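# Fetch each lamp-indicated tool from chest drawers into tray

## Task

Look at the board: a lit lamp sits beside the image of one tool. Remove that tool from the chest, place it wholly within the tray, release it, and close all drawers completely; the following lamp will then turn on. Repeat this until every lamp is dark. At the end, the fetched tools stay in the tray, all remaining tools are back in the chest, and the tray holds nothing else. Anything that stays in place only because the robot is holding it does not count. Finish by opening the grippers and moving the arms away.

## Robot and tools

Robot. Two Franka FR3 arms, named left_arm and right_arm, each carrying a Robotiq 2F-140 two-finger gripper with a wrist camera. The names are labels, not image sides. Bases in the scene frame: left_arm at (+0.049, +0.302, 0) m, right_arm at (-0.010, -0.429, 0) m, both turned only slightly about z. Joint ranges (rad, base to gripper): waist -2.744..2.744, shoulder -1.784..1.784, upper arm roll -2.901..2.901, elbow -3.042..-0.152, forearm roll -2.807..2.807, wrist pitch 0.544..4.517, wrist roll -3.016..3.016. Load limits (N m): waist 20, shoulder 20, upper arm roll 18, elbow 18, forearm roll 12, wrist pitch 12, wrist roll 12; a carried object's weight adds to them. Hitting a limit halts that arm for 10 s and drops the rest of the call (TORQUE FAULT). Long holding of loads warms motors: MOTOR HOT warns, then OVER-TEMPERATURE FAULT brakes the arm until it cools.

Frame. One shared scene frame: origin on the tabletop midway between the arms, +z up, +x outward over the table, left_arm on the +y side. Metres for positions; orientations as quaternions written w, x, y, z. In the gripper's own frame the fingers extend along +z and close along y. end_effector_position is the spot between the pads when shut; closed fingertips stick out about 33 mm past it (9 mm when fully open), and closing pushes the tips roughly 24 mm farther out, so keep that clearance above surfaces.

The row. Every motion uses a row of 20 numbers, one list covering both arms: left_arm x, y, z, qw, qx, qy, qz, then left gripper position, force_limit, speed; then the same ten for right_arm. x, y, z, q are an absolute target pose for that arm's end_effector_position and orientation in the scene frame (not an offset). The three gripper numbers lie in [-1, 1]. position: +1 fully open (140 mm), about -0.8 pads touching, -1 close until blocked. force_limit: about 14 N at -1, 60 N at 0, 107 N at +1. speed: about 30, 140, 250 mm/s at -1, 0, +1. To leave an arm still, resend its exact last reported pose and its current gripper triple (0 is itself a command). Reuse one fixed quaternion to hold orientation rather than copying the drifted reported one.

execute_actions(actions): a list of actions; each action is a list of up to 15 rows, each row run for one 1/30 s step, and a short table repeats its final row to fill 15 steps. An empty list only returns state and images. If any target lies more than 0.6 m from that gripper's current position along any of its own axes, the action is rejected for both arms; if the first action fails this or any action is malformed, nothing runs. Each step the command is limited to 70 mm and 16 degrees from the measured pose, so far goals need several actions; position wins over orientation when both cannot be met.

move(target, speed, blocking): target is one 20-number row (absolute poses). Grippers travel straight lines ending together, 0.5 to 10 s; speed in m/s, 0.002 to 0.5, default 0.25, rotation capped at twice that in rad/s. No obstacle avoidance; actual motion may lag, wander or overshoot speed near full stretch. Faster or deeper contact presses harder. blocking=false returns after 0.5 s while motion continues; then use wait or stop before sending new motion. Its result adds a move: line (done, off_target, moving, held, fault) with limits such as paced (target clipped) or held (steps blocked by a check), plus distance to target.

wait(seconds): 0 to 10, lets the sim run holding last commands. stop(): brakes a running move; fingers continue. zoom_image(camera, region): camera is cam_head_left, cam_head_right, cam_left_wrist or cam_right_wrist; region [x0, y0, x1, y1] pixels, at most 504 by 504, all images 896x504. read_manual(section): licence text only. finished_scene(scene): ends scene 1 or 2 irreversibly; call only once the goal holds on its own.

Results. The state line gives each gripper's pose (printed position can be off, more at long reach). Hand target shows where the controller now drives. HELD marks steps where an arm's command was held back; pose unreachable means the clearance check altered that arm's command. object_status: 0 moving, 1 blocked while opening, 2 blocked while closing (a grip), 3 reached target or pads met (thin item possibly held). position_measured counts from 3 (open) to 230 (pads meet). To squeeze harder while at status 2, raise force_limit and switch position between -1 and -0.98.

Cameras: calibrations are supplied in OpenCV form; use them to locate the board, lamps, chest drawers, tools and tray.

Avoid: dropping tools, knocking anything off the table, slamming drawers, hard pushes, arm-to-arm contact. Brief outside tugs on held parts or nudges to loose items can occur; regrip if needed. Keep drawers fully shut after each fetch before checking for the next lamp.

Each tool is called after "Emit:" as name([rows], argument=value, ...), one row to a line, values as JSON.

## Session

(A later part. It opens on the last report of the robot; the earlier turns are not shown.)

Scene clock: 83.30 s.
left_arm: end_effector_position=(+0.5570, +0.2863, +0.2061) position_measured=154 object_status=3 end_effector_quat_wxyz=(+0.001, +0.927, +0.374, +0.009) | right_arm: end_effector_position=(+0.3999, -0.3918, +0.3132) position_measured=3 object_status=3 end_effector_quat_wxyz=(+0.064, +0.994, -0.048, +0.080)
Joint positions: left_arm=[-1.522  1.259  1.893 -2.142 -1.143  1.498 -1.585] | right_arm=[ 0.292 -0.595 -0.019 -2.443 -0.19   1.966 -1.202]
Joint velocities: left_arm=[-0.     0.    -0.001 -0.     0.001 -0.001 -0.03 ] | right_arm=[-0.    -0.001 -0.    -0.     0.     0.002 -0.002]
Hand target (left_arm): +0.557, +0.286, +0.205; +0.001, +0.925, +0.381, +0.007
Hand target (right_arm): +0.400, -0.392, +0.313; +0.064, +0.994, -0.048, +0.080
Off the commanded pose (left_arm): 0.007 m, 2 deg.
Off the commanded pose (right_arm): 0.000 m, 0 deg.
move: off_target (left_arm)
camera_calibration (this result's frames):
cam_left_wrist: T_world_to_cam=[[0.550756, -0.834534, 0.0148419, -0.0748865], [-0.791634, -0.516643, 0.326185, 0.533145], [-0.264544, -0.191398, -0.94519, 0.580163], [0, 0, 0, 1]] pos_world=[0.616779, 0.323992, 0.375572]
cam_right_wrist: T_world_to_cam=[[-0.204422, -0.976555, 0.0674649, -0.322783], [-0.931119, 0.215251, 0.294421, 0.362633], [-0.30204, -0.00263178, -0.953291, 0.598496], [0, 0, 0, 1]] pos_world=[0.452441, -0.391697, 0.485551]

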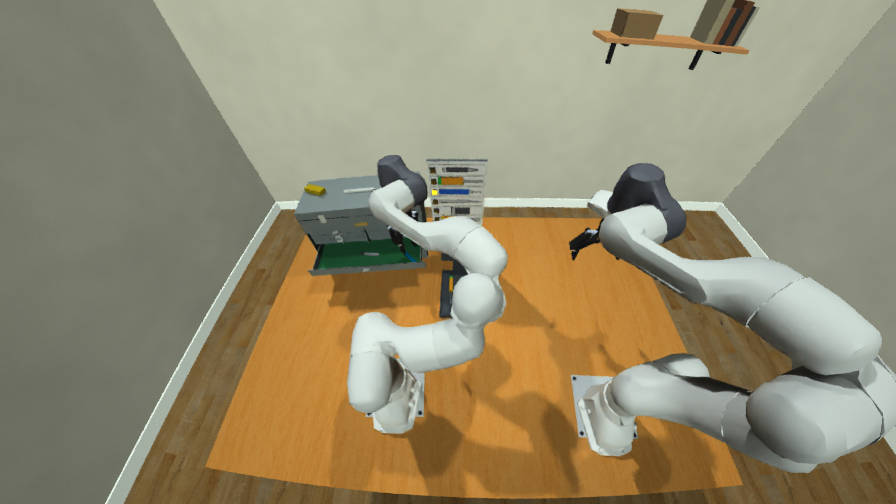

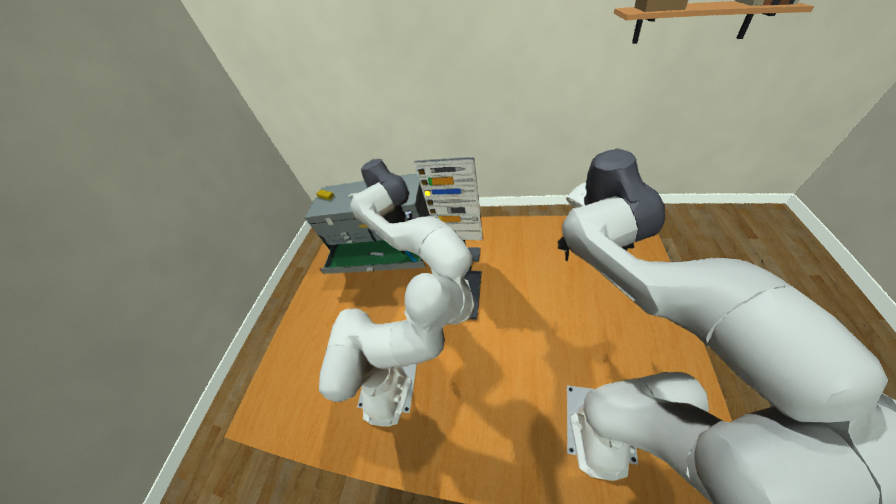

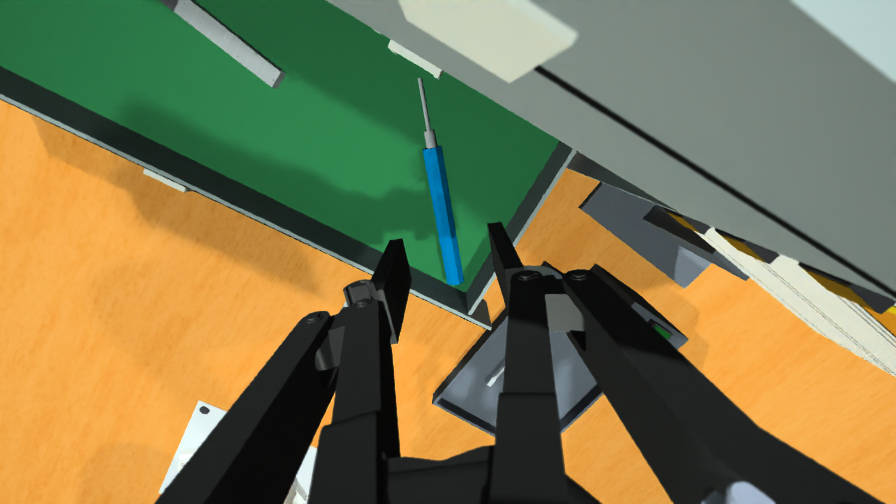

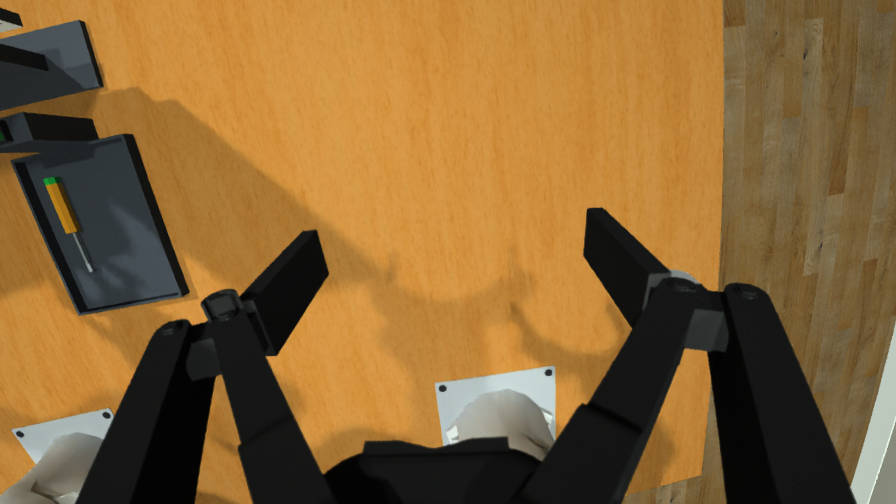

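Emit:
move(target=[0.575,0.306,0.2,0,0.924,0.383,0,-0.2,0,0,0.4,-0.392,0.313,0.064,0.994,-0.048,0.08,1,0,0], speed=0.1)

Scene clock: 84.80 s.
left_arm: end_effector_position=(+0.5736, +0.3061, +0.2007) position_measured=154 object_status=3 end_effector_quat_wxyz=(-0.002, +0.922, +0.386, -0.000) | right_arm: end_effector_position=(+0.3999, -0.3918, +0.3132) position_measured=3 object_status=3 end_effector_quat_wxyz=(+0.064, +0.994, -0.048, +0.080)
Joint positions: left_arm=[-1.43   1.24   1.852 -2.074 -1.143  1.498 -1.593] | right_arm=[ 0.292 -0.595 -0.019 -2.443 -0.19   1.966 -1.202]
Joint velocities: left_arm=[ 0.    -0.001 -0.003  0.008 -0.     0.     0.001] | right_arm=[-0.    -0.001 -0.     0.001 -0.001 -0.     0.001]
Hand target (left_arm): +0.575, +0.306, +0.200; -0.000, +0.924, +0.383, +0.001
Hand target (right_arm): +0.400, -0.392, +0.313; +0.064, +0.994, -0.048, +0.080
Off the commanded pose (left_arm): 0.002 m, 0 deg.
Off the commanded pose (right_arm): 0.000 m, 0 deg.
move: done
camera_calibration (this result's frames):
cam_left_wrist: T_world_to_cam=[[0.572863, -0.819629, 0.00607676, -0.082973], [-0.771495, -0.536687, 0.341707, 0.549759], [-0.276811, -0.200439, -0.939787, 0.591963], [0, 0, 0, 1]] pos_world=[0.63553, 0.345694, 0.368967]
cam_right_wrist: T_world_to_cam=[[-0.204422, -0.976555, 0.0674649, -0.322783], [-0.931119, 0.215251, 0.294421, 0.362633], [-0.30204, -0.00263183, -0.953291, 0.598496], [0, 0, 0, 1]] pos_world=[0.452441, -0.391697, 0.485551]

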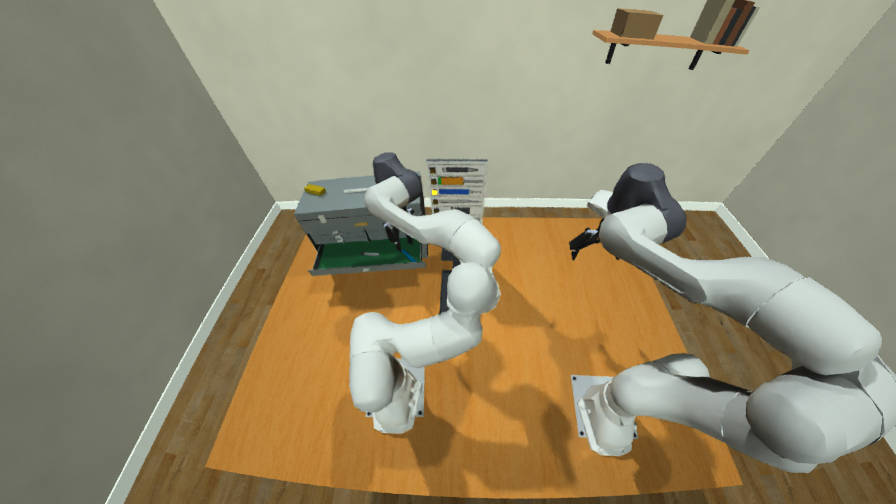

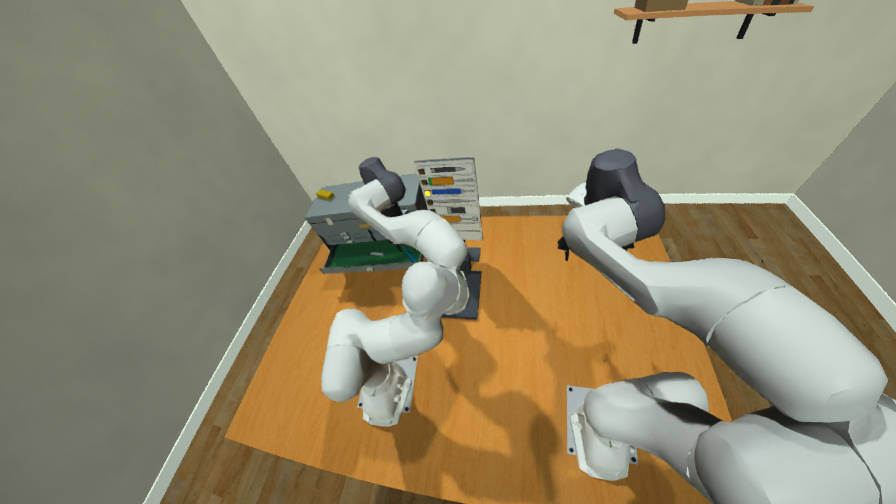

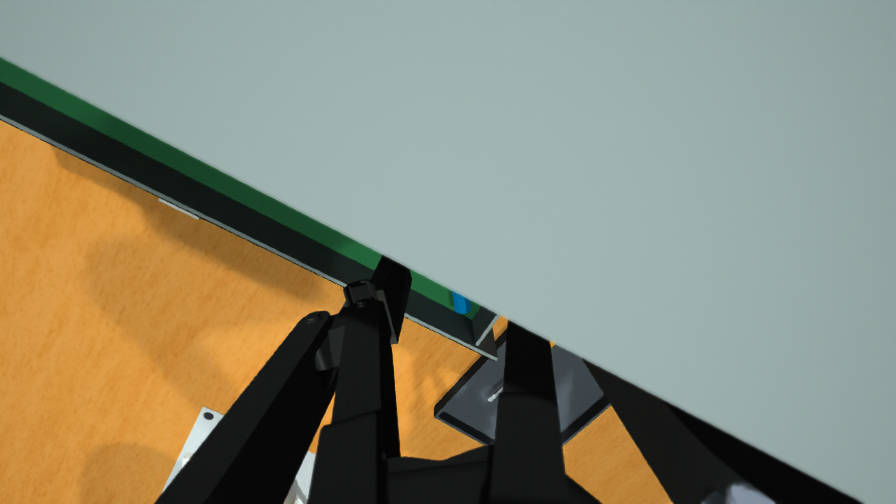

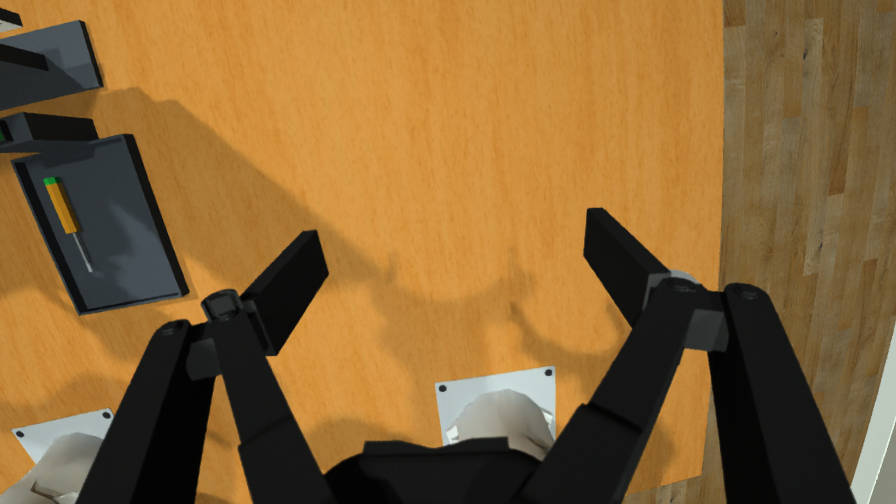

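Emit:
move(target=[0.56,0.291,0.17,0,0.924,0.383,0,-0.2,0,0,0.4,-0.392,0.313,0.064,0.994,-0.048,0.08,1,0,0], speed=0.08)

Emit:
move(target=[0.56,0.291,0.132,0,0.924,0.383,0,-0.2,0,0,0.4,-0.392,0.313,0.064,0.994,-0.048,0.08,1,0,0], speed=0.04)

Emit:
move(target=[0.56,0.291,0.132,0,0.924,0.383,0,-1,0,0,0.4,-0.392,0.313,0.064,0.994,-0.048,0.08,1,0,0], speed=0.04)

Emit:
move(target=[0.54,0.28,0.24,0,0.924,0.383,0,-1,0,0,0.4,-0.392,0.313,0.064,0.994,-0.048,0.08,1,0,0], speed=0.08)

Scene clock: 85.77 s.
left_arm: end_effector_position=(+0.5585, +0.2915, +0.1709) position_measured=154 object_status=3 end_effector_quat_wxyz=(-0.001, +0.923, +0.385, -0.003) | right_arm: end_effector_position=(+0.3999, -0.3918, +0.3132) position_measured=3 object_status=3 end_effector_quat_wxyz=(+0.064, +0.994, -0.048, +0.080)
Joint positions: left_arm=[-1.496  1.276  1.822 -2.157 -1.184  1.529 -1.593] | right_arm=[ 0.292 -0.595 -0.019 -2.443 -0.19   1.966 -1.202]
Joint velocities: left_arm=[-0.     0.     0.001 -0.007 -0.008  0.015  0.001] | right_arm=[ 0.    -0.     0.001 -0.001  0.001  0.     0.   ]
Hand target (left_arm): +0.560, +0.291, +0.170; -0.000, +0.924, +0.383, -0.000
Hand target (right_arm): +0.400, -0.392, +0.313; +0.064, +0.994, -0.048, +0.080
Off the commanded pose (left_arm): 0.002 m, 0 deg.
Off the commanded pose (right_arm): 0.000 m, 0 deg.
move: done
camera_calibration (this result's frames):
cam_left_wrist: T_world_to_cam=[[0.570977, -0.82094, 0.00644855, -0.084729], [-0.771267, -0.533704, 0.346853, 0.538509], [-0.281304, -0.203019, -0.937897, 0.559739], [0, 0, 0, 1]] pos_world=[0.62117, 0.331485, 0.33874]
cam_right_wrist: T_world_to_cam=[[-0.204422, -0.976555, 0.0674648, -0.322783], [-0.931119, 0.215251, 0.294421, 0.362633], [-0.30204, -0.00263168, -0.953292, 0.598496], [0, 0, 0, 1]] pos_world=[0.452441, -0.391697, 0.485551]

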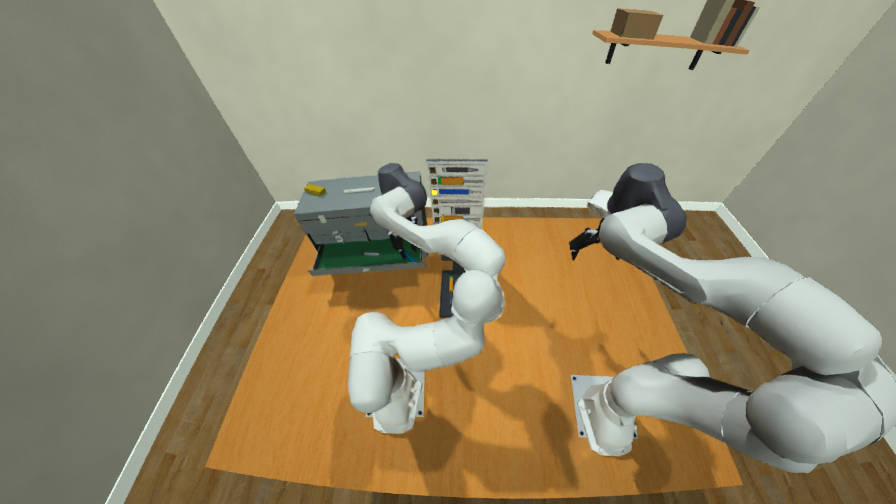

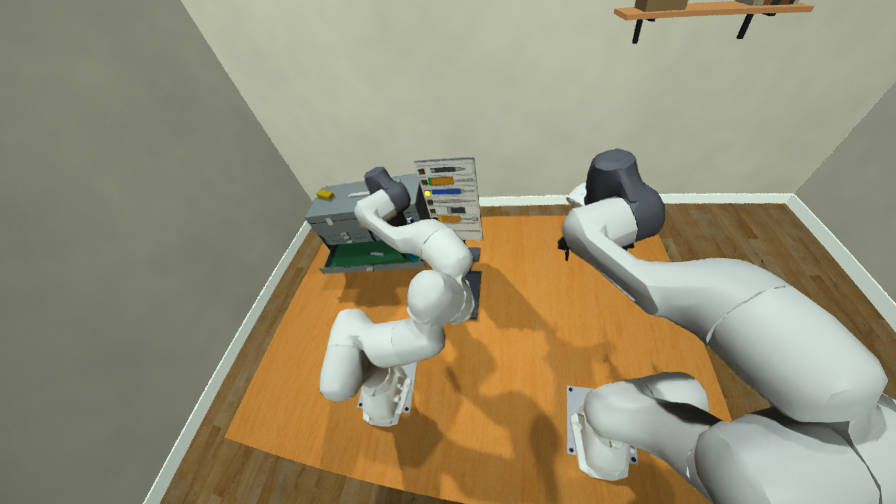

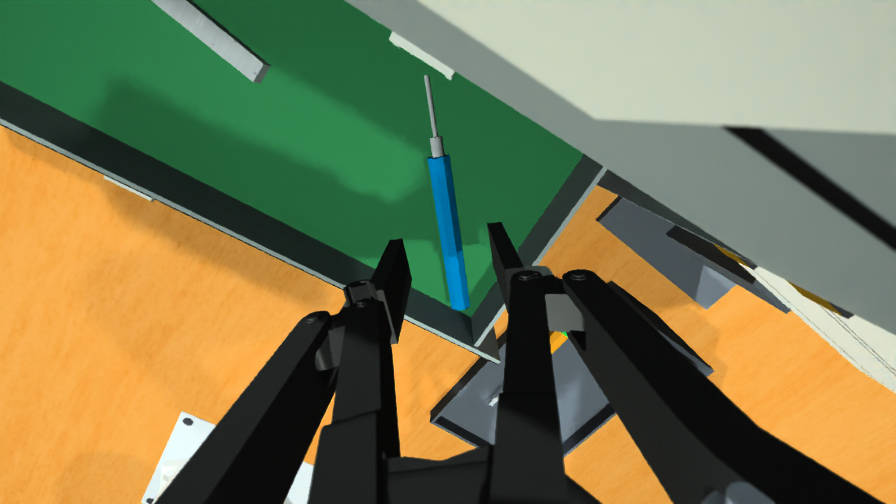

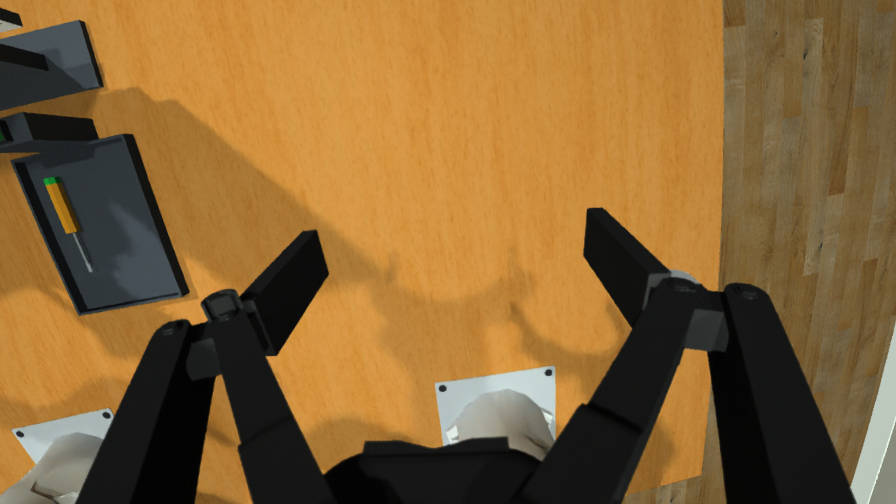

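Scene clock: 87.00 s.
left_arm: end_effector_position=(+0.5585, +0.2913, +0.1342) position_measured=154 object_status=3 end_effector_quat_wxyz=(-0.001, +0.922, +0.387, -0.002) | right_arm: end_effector_position=(+0.3999, -0.3918, +0.3132) position_measured=3 object_status=3 end_effector_quat_wxyz=(+0.064, +0.994, -0.048, +0.080)
Joint positions: left_arm=[-1.501  1.301  1.754 -2.194 -1.243  1.58  -1.586] | right_arm=[ 0.292 -0.595 -0.019 -2.443 -0.19   1.966 -1.202]
Joint velocities: left_arm=[-0.001 -0.001 -0.002 -0.002 -0.001  0.005  0.004] | right_arm=[-0.     0.     0.001  0.    -0.001 -0.001 -0.001]
Hand target (left_arm): +0.560, +0.291, +0.132; -0.000, +0.924, +0.383, -0.000
Hand target (right_arm): +0.400, -0.392, +0.313; +0.064, +0.994, -0.048, +0.080
Off the commanded pose (left_arm): 0.003 m, 1 deg.
Off the commanded pose (right_arm): 0.000 m, 0 deg.
move: done
camera_calibration (this result's frames):
cam_left_wrist: T_world_to_cam=[[0.574269, -0.818638, 0.00687182, -0.0872156], [-0.769413, -0.536832, 0.346142, 0.55117], [-0.279676, -0.204066, -0.938157, 0.524809], [0, 0, 0, 1]] pos_world=[0.620939, 0.331583, 0.30217]
cam_right_wrist: T_world_to_cam=[[-0.204422, -0.976555, 0.0674647, -0.322783], [-0.931119, 0.215251, 0.294421, 0.362633], [-0.30204, -0.00263168, -0.953292, 0.598496], [0, 0, 0, 1]] pos_world=[0.452441, -0.391697, 0.485551]

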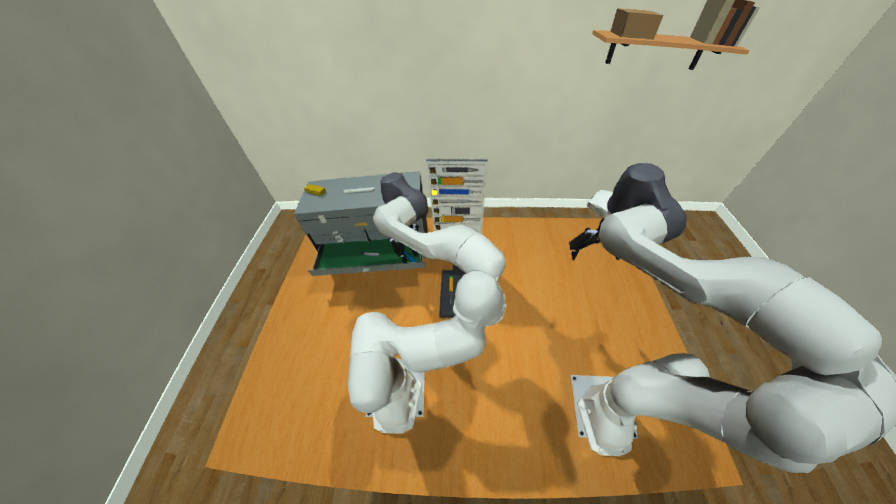

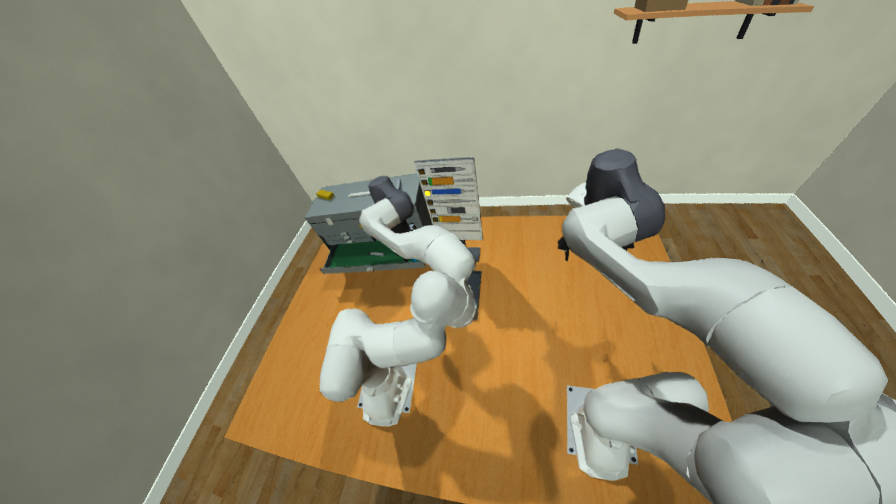

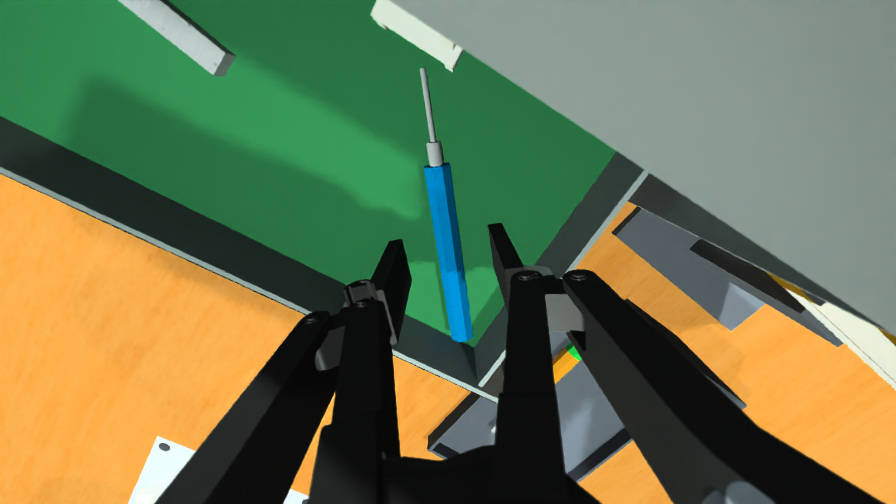

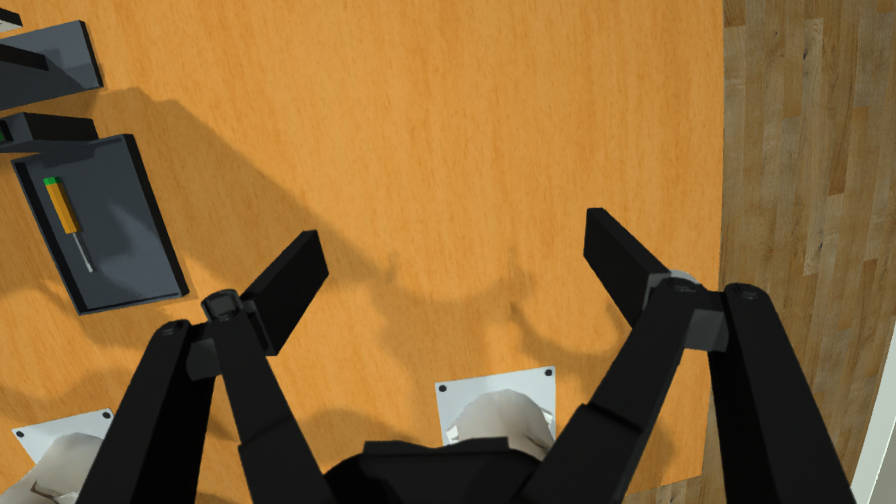

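Scene clock: 87.70 s.
left_arm: end_effector_position=(+0.5602, +0.2919, +0.1357) position_measured=216 object_status=2 end_effector_quat_wxyz=(-0.000, +0.922, +0.386, +0.001) | right_arm: end_effector_position=(+0.3999, -0.3918, +0.3132) position_measured=3 object_status=3 end_effector_quat_wxyz=(+0.064, +0.994, -0.048, +0.080)
Joint positions: left_arm=[-1.501  1.301  1.756 -2.194 -1.244  1.584 -1.584] | right_arm=[ 0.292 -0.595 -0.019 -2.443 -0.19   1.966 -1.202]
Joint velocities: left_arm=[-0.    -0.001  0.001  0.     0.     0.001  0.003] | right_arm=[-0.001 -0.001 -0.001  0.002  0.    -0.001 -0.001]
Hand target (left_arm): +0.560, +0.291, +0.132; -0.000, +0.924, +0.383, -0.000
Hand target (right_arm): +0.400, -0.392, +0.313; +0.064, +0.994, -0.048, +0.080
Off the commanded pose (left_arm): 0.004 m, 0 deg.
Off the commanded pose (right_arm): 0.000 m, 0 deg.
move: off_target (left_arm)
camera_calibration (this result's frames):
cam_left_wrist: T_world_to_cam=[[0.572928, -0.819559, 0.00873953, -0.0869651], [-0.772269, -0.536236, 0.340663, 0.554437], [-0.274507, -0.201925, -0.940145, 0.523533], [0, 0, 0, 1]] pos_world=[0.621713, 0.33175, 0.30408]
cam_right_wrist: T_world_to_cam=[[-0.204422, -0.976555, 0.0674648, -0.322783], [-0.931119, 0.215251, 0.294421, 0.362633], [-0.30204, -0.00263166, -0.953292, 0.598496], [0, 0, 0, 1]] pos_world=[0.452441, -0.391697, 0.485551]

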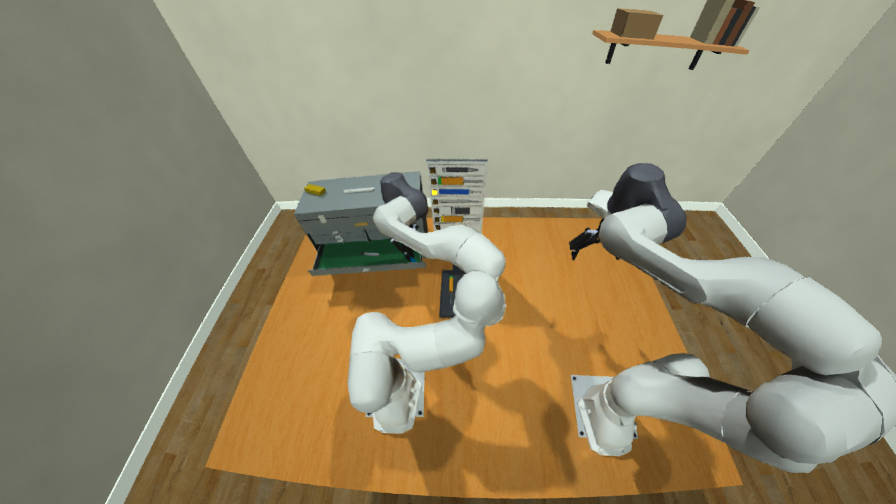

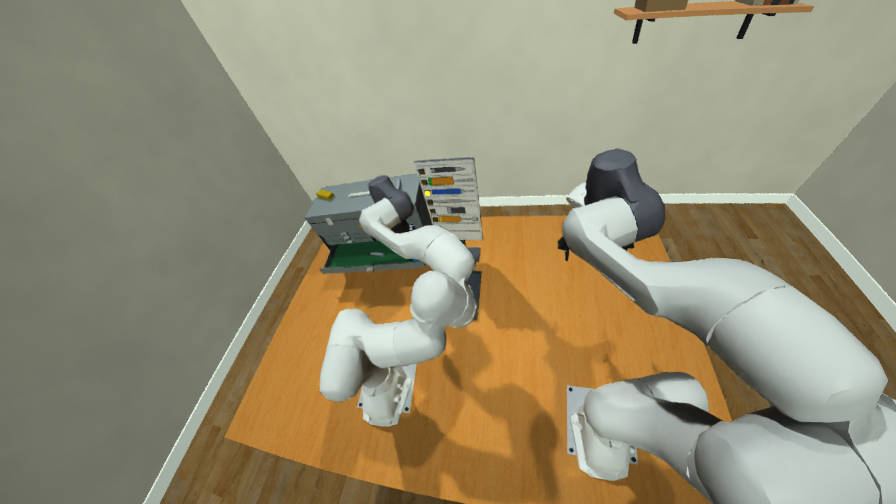

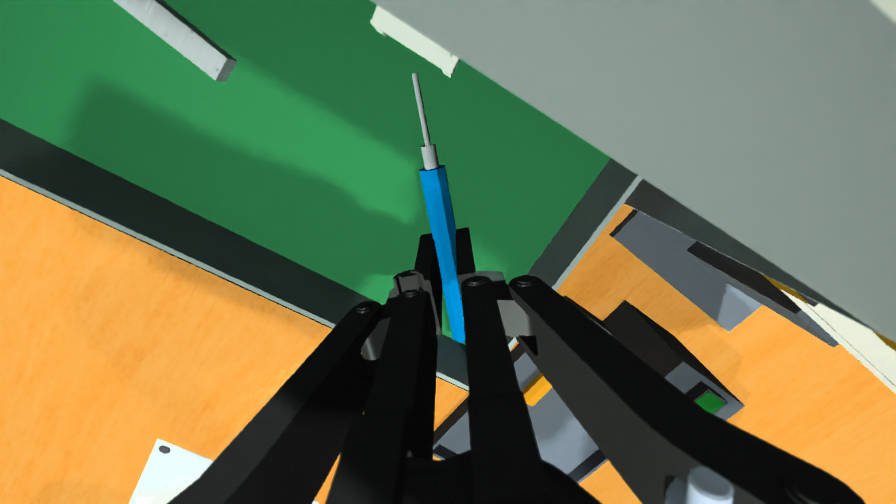

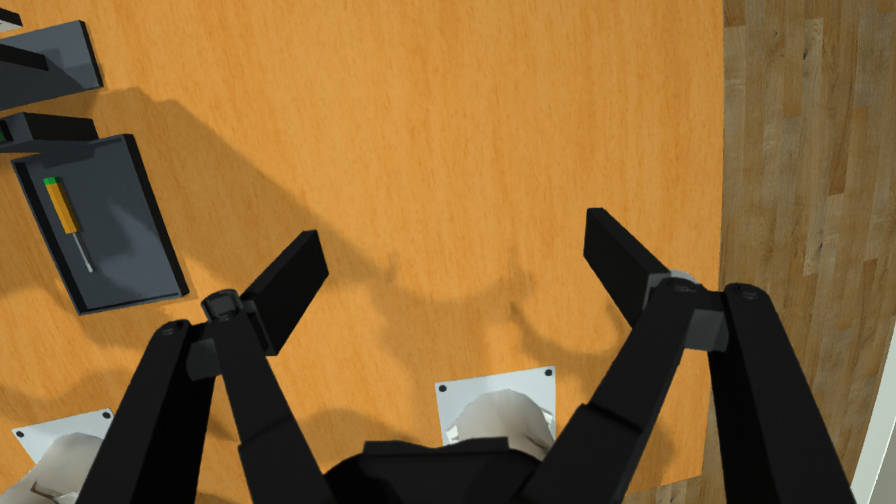

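Scene clock: 89.53 s.
left_arm: end_effector_position=(+0.5409, +0.2820, +0.2382) position_measured=216 object_status=2 end_effector_quat_wxyz=(+0.002, +0.925, +0.381, +0.001) | right_arm: end_effector_position=(+0.3999, -0.3918, +0.3132) position_measured=3 object_status=3 end_effector_quat_wxyz=(+0.064, +0.994, -0.048, +0.080)
Joint positions: left_arm=[-1.543  1.241  1.965 -2.127 -1.084  1.433 -1.606] | right_arm=[ 0.292 -0.595 -0.019 -2.443 -0.19   1.966 -1.202]
Joint velocities: left_arm=[-0.001  0.     0.002  0.001 -0.002 -0.013 -0.002] | right_arm=[-0.001 -0.001  0.001 -0.    -0.001 -0.    -0.   ]
Hand target (left_arm): +0.540, +0.281, +0.240; +0.001, +0.924, +0.383, -0.000
Hand target (right_arm): +0.400, -0.392, +0.313; +0.064, +0.994, -0.048, +0.080
Off the commanded pose (left_arm): 0.003 m, 0 deg.
Off the commanded pose (right_arm): 0.000 m, 0 deg.
move: done
camera_calibration (this result's frames):
cam_left_wrist: T_world_to_cam=[[0.563659, -0.825905, 0.0130493, -0.0790879], [-0.778997, -0.526259, 0.340904, 0.500081], [-0.274687, -0.202319, -0.940007, 0.612769], [0, 0, 0, 1]] pos_world=[0.60246, 0.321828, 0.406559]
cam_right_wrist: T_world_to_cam=[[-0.204422, -0.976555, 0.0674648, -0.322783], [-0.931119, 0.215251, 0.294421, 0.362633], [-0.30204, -0.00263171, -0.953292, 0.598496], [0, 0, 0, 1]] pos_world=[0.452441, -0.391697, 0.485551]

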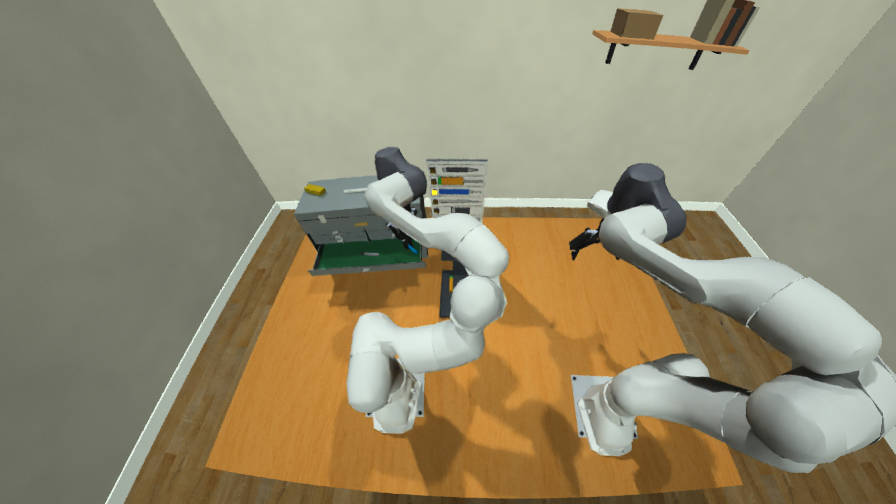

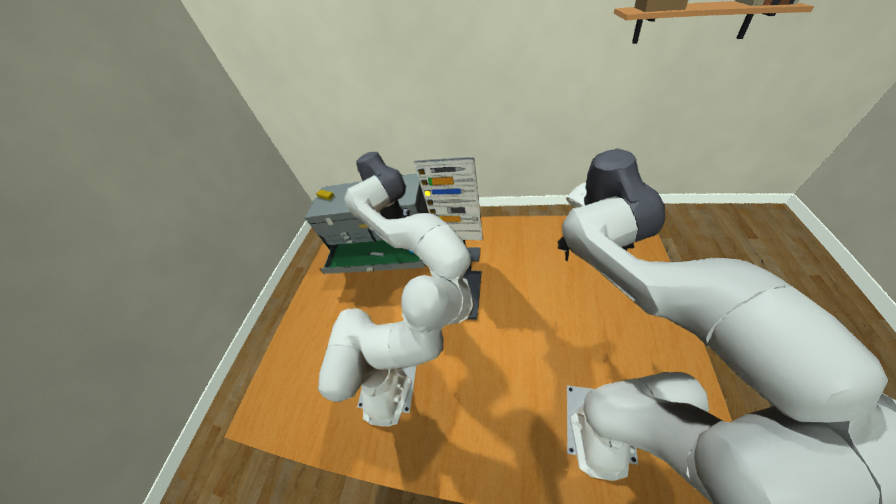

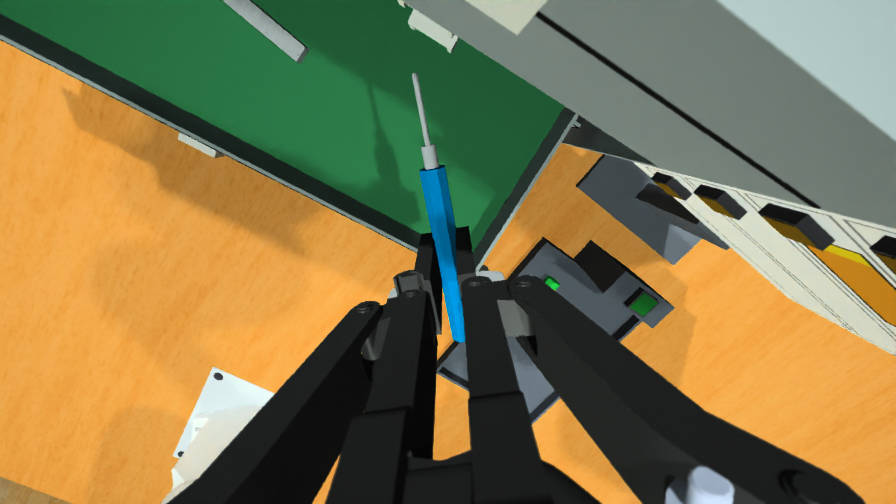

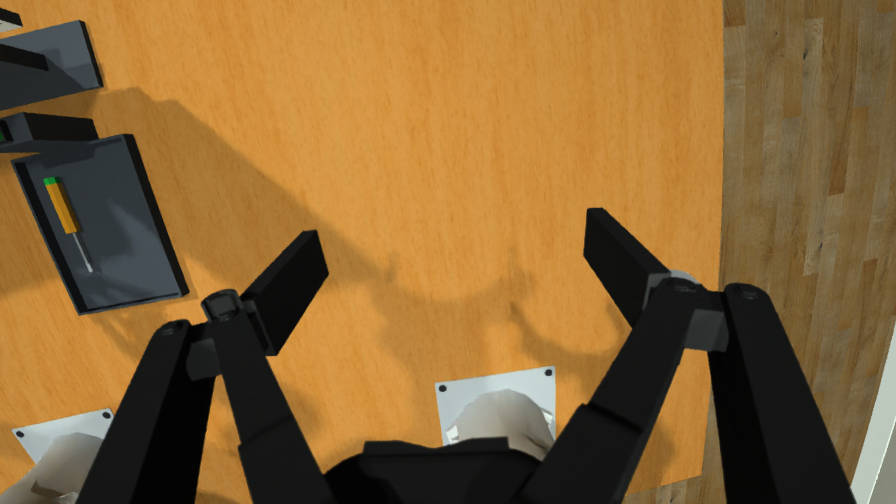

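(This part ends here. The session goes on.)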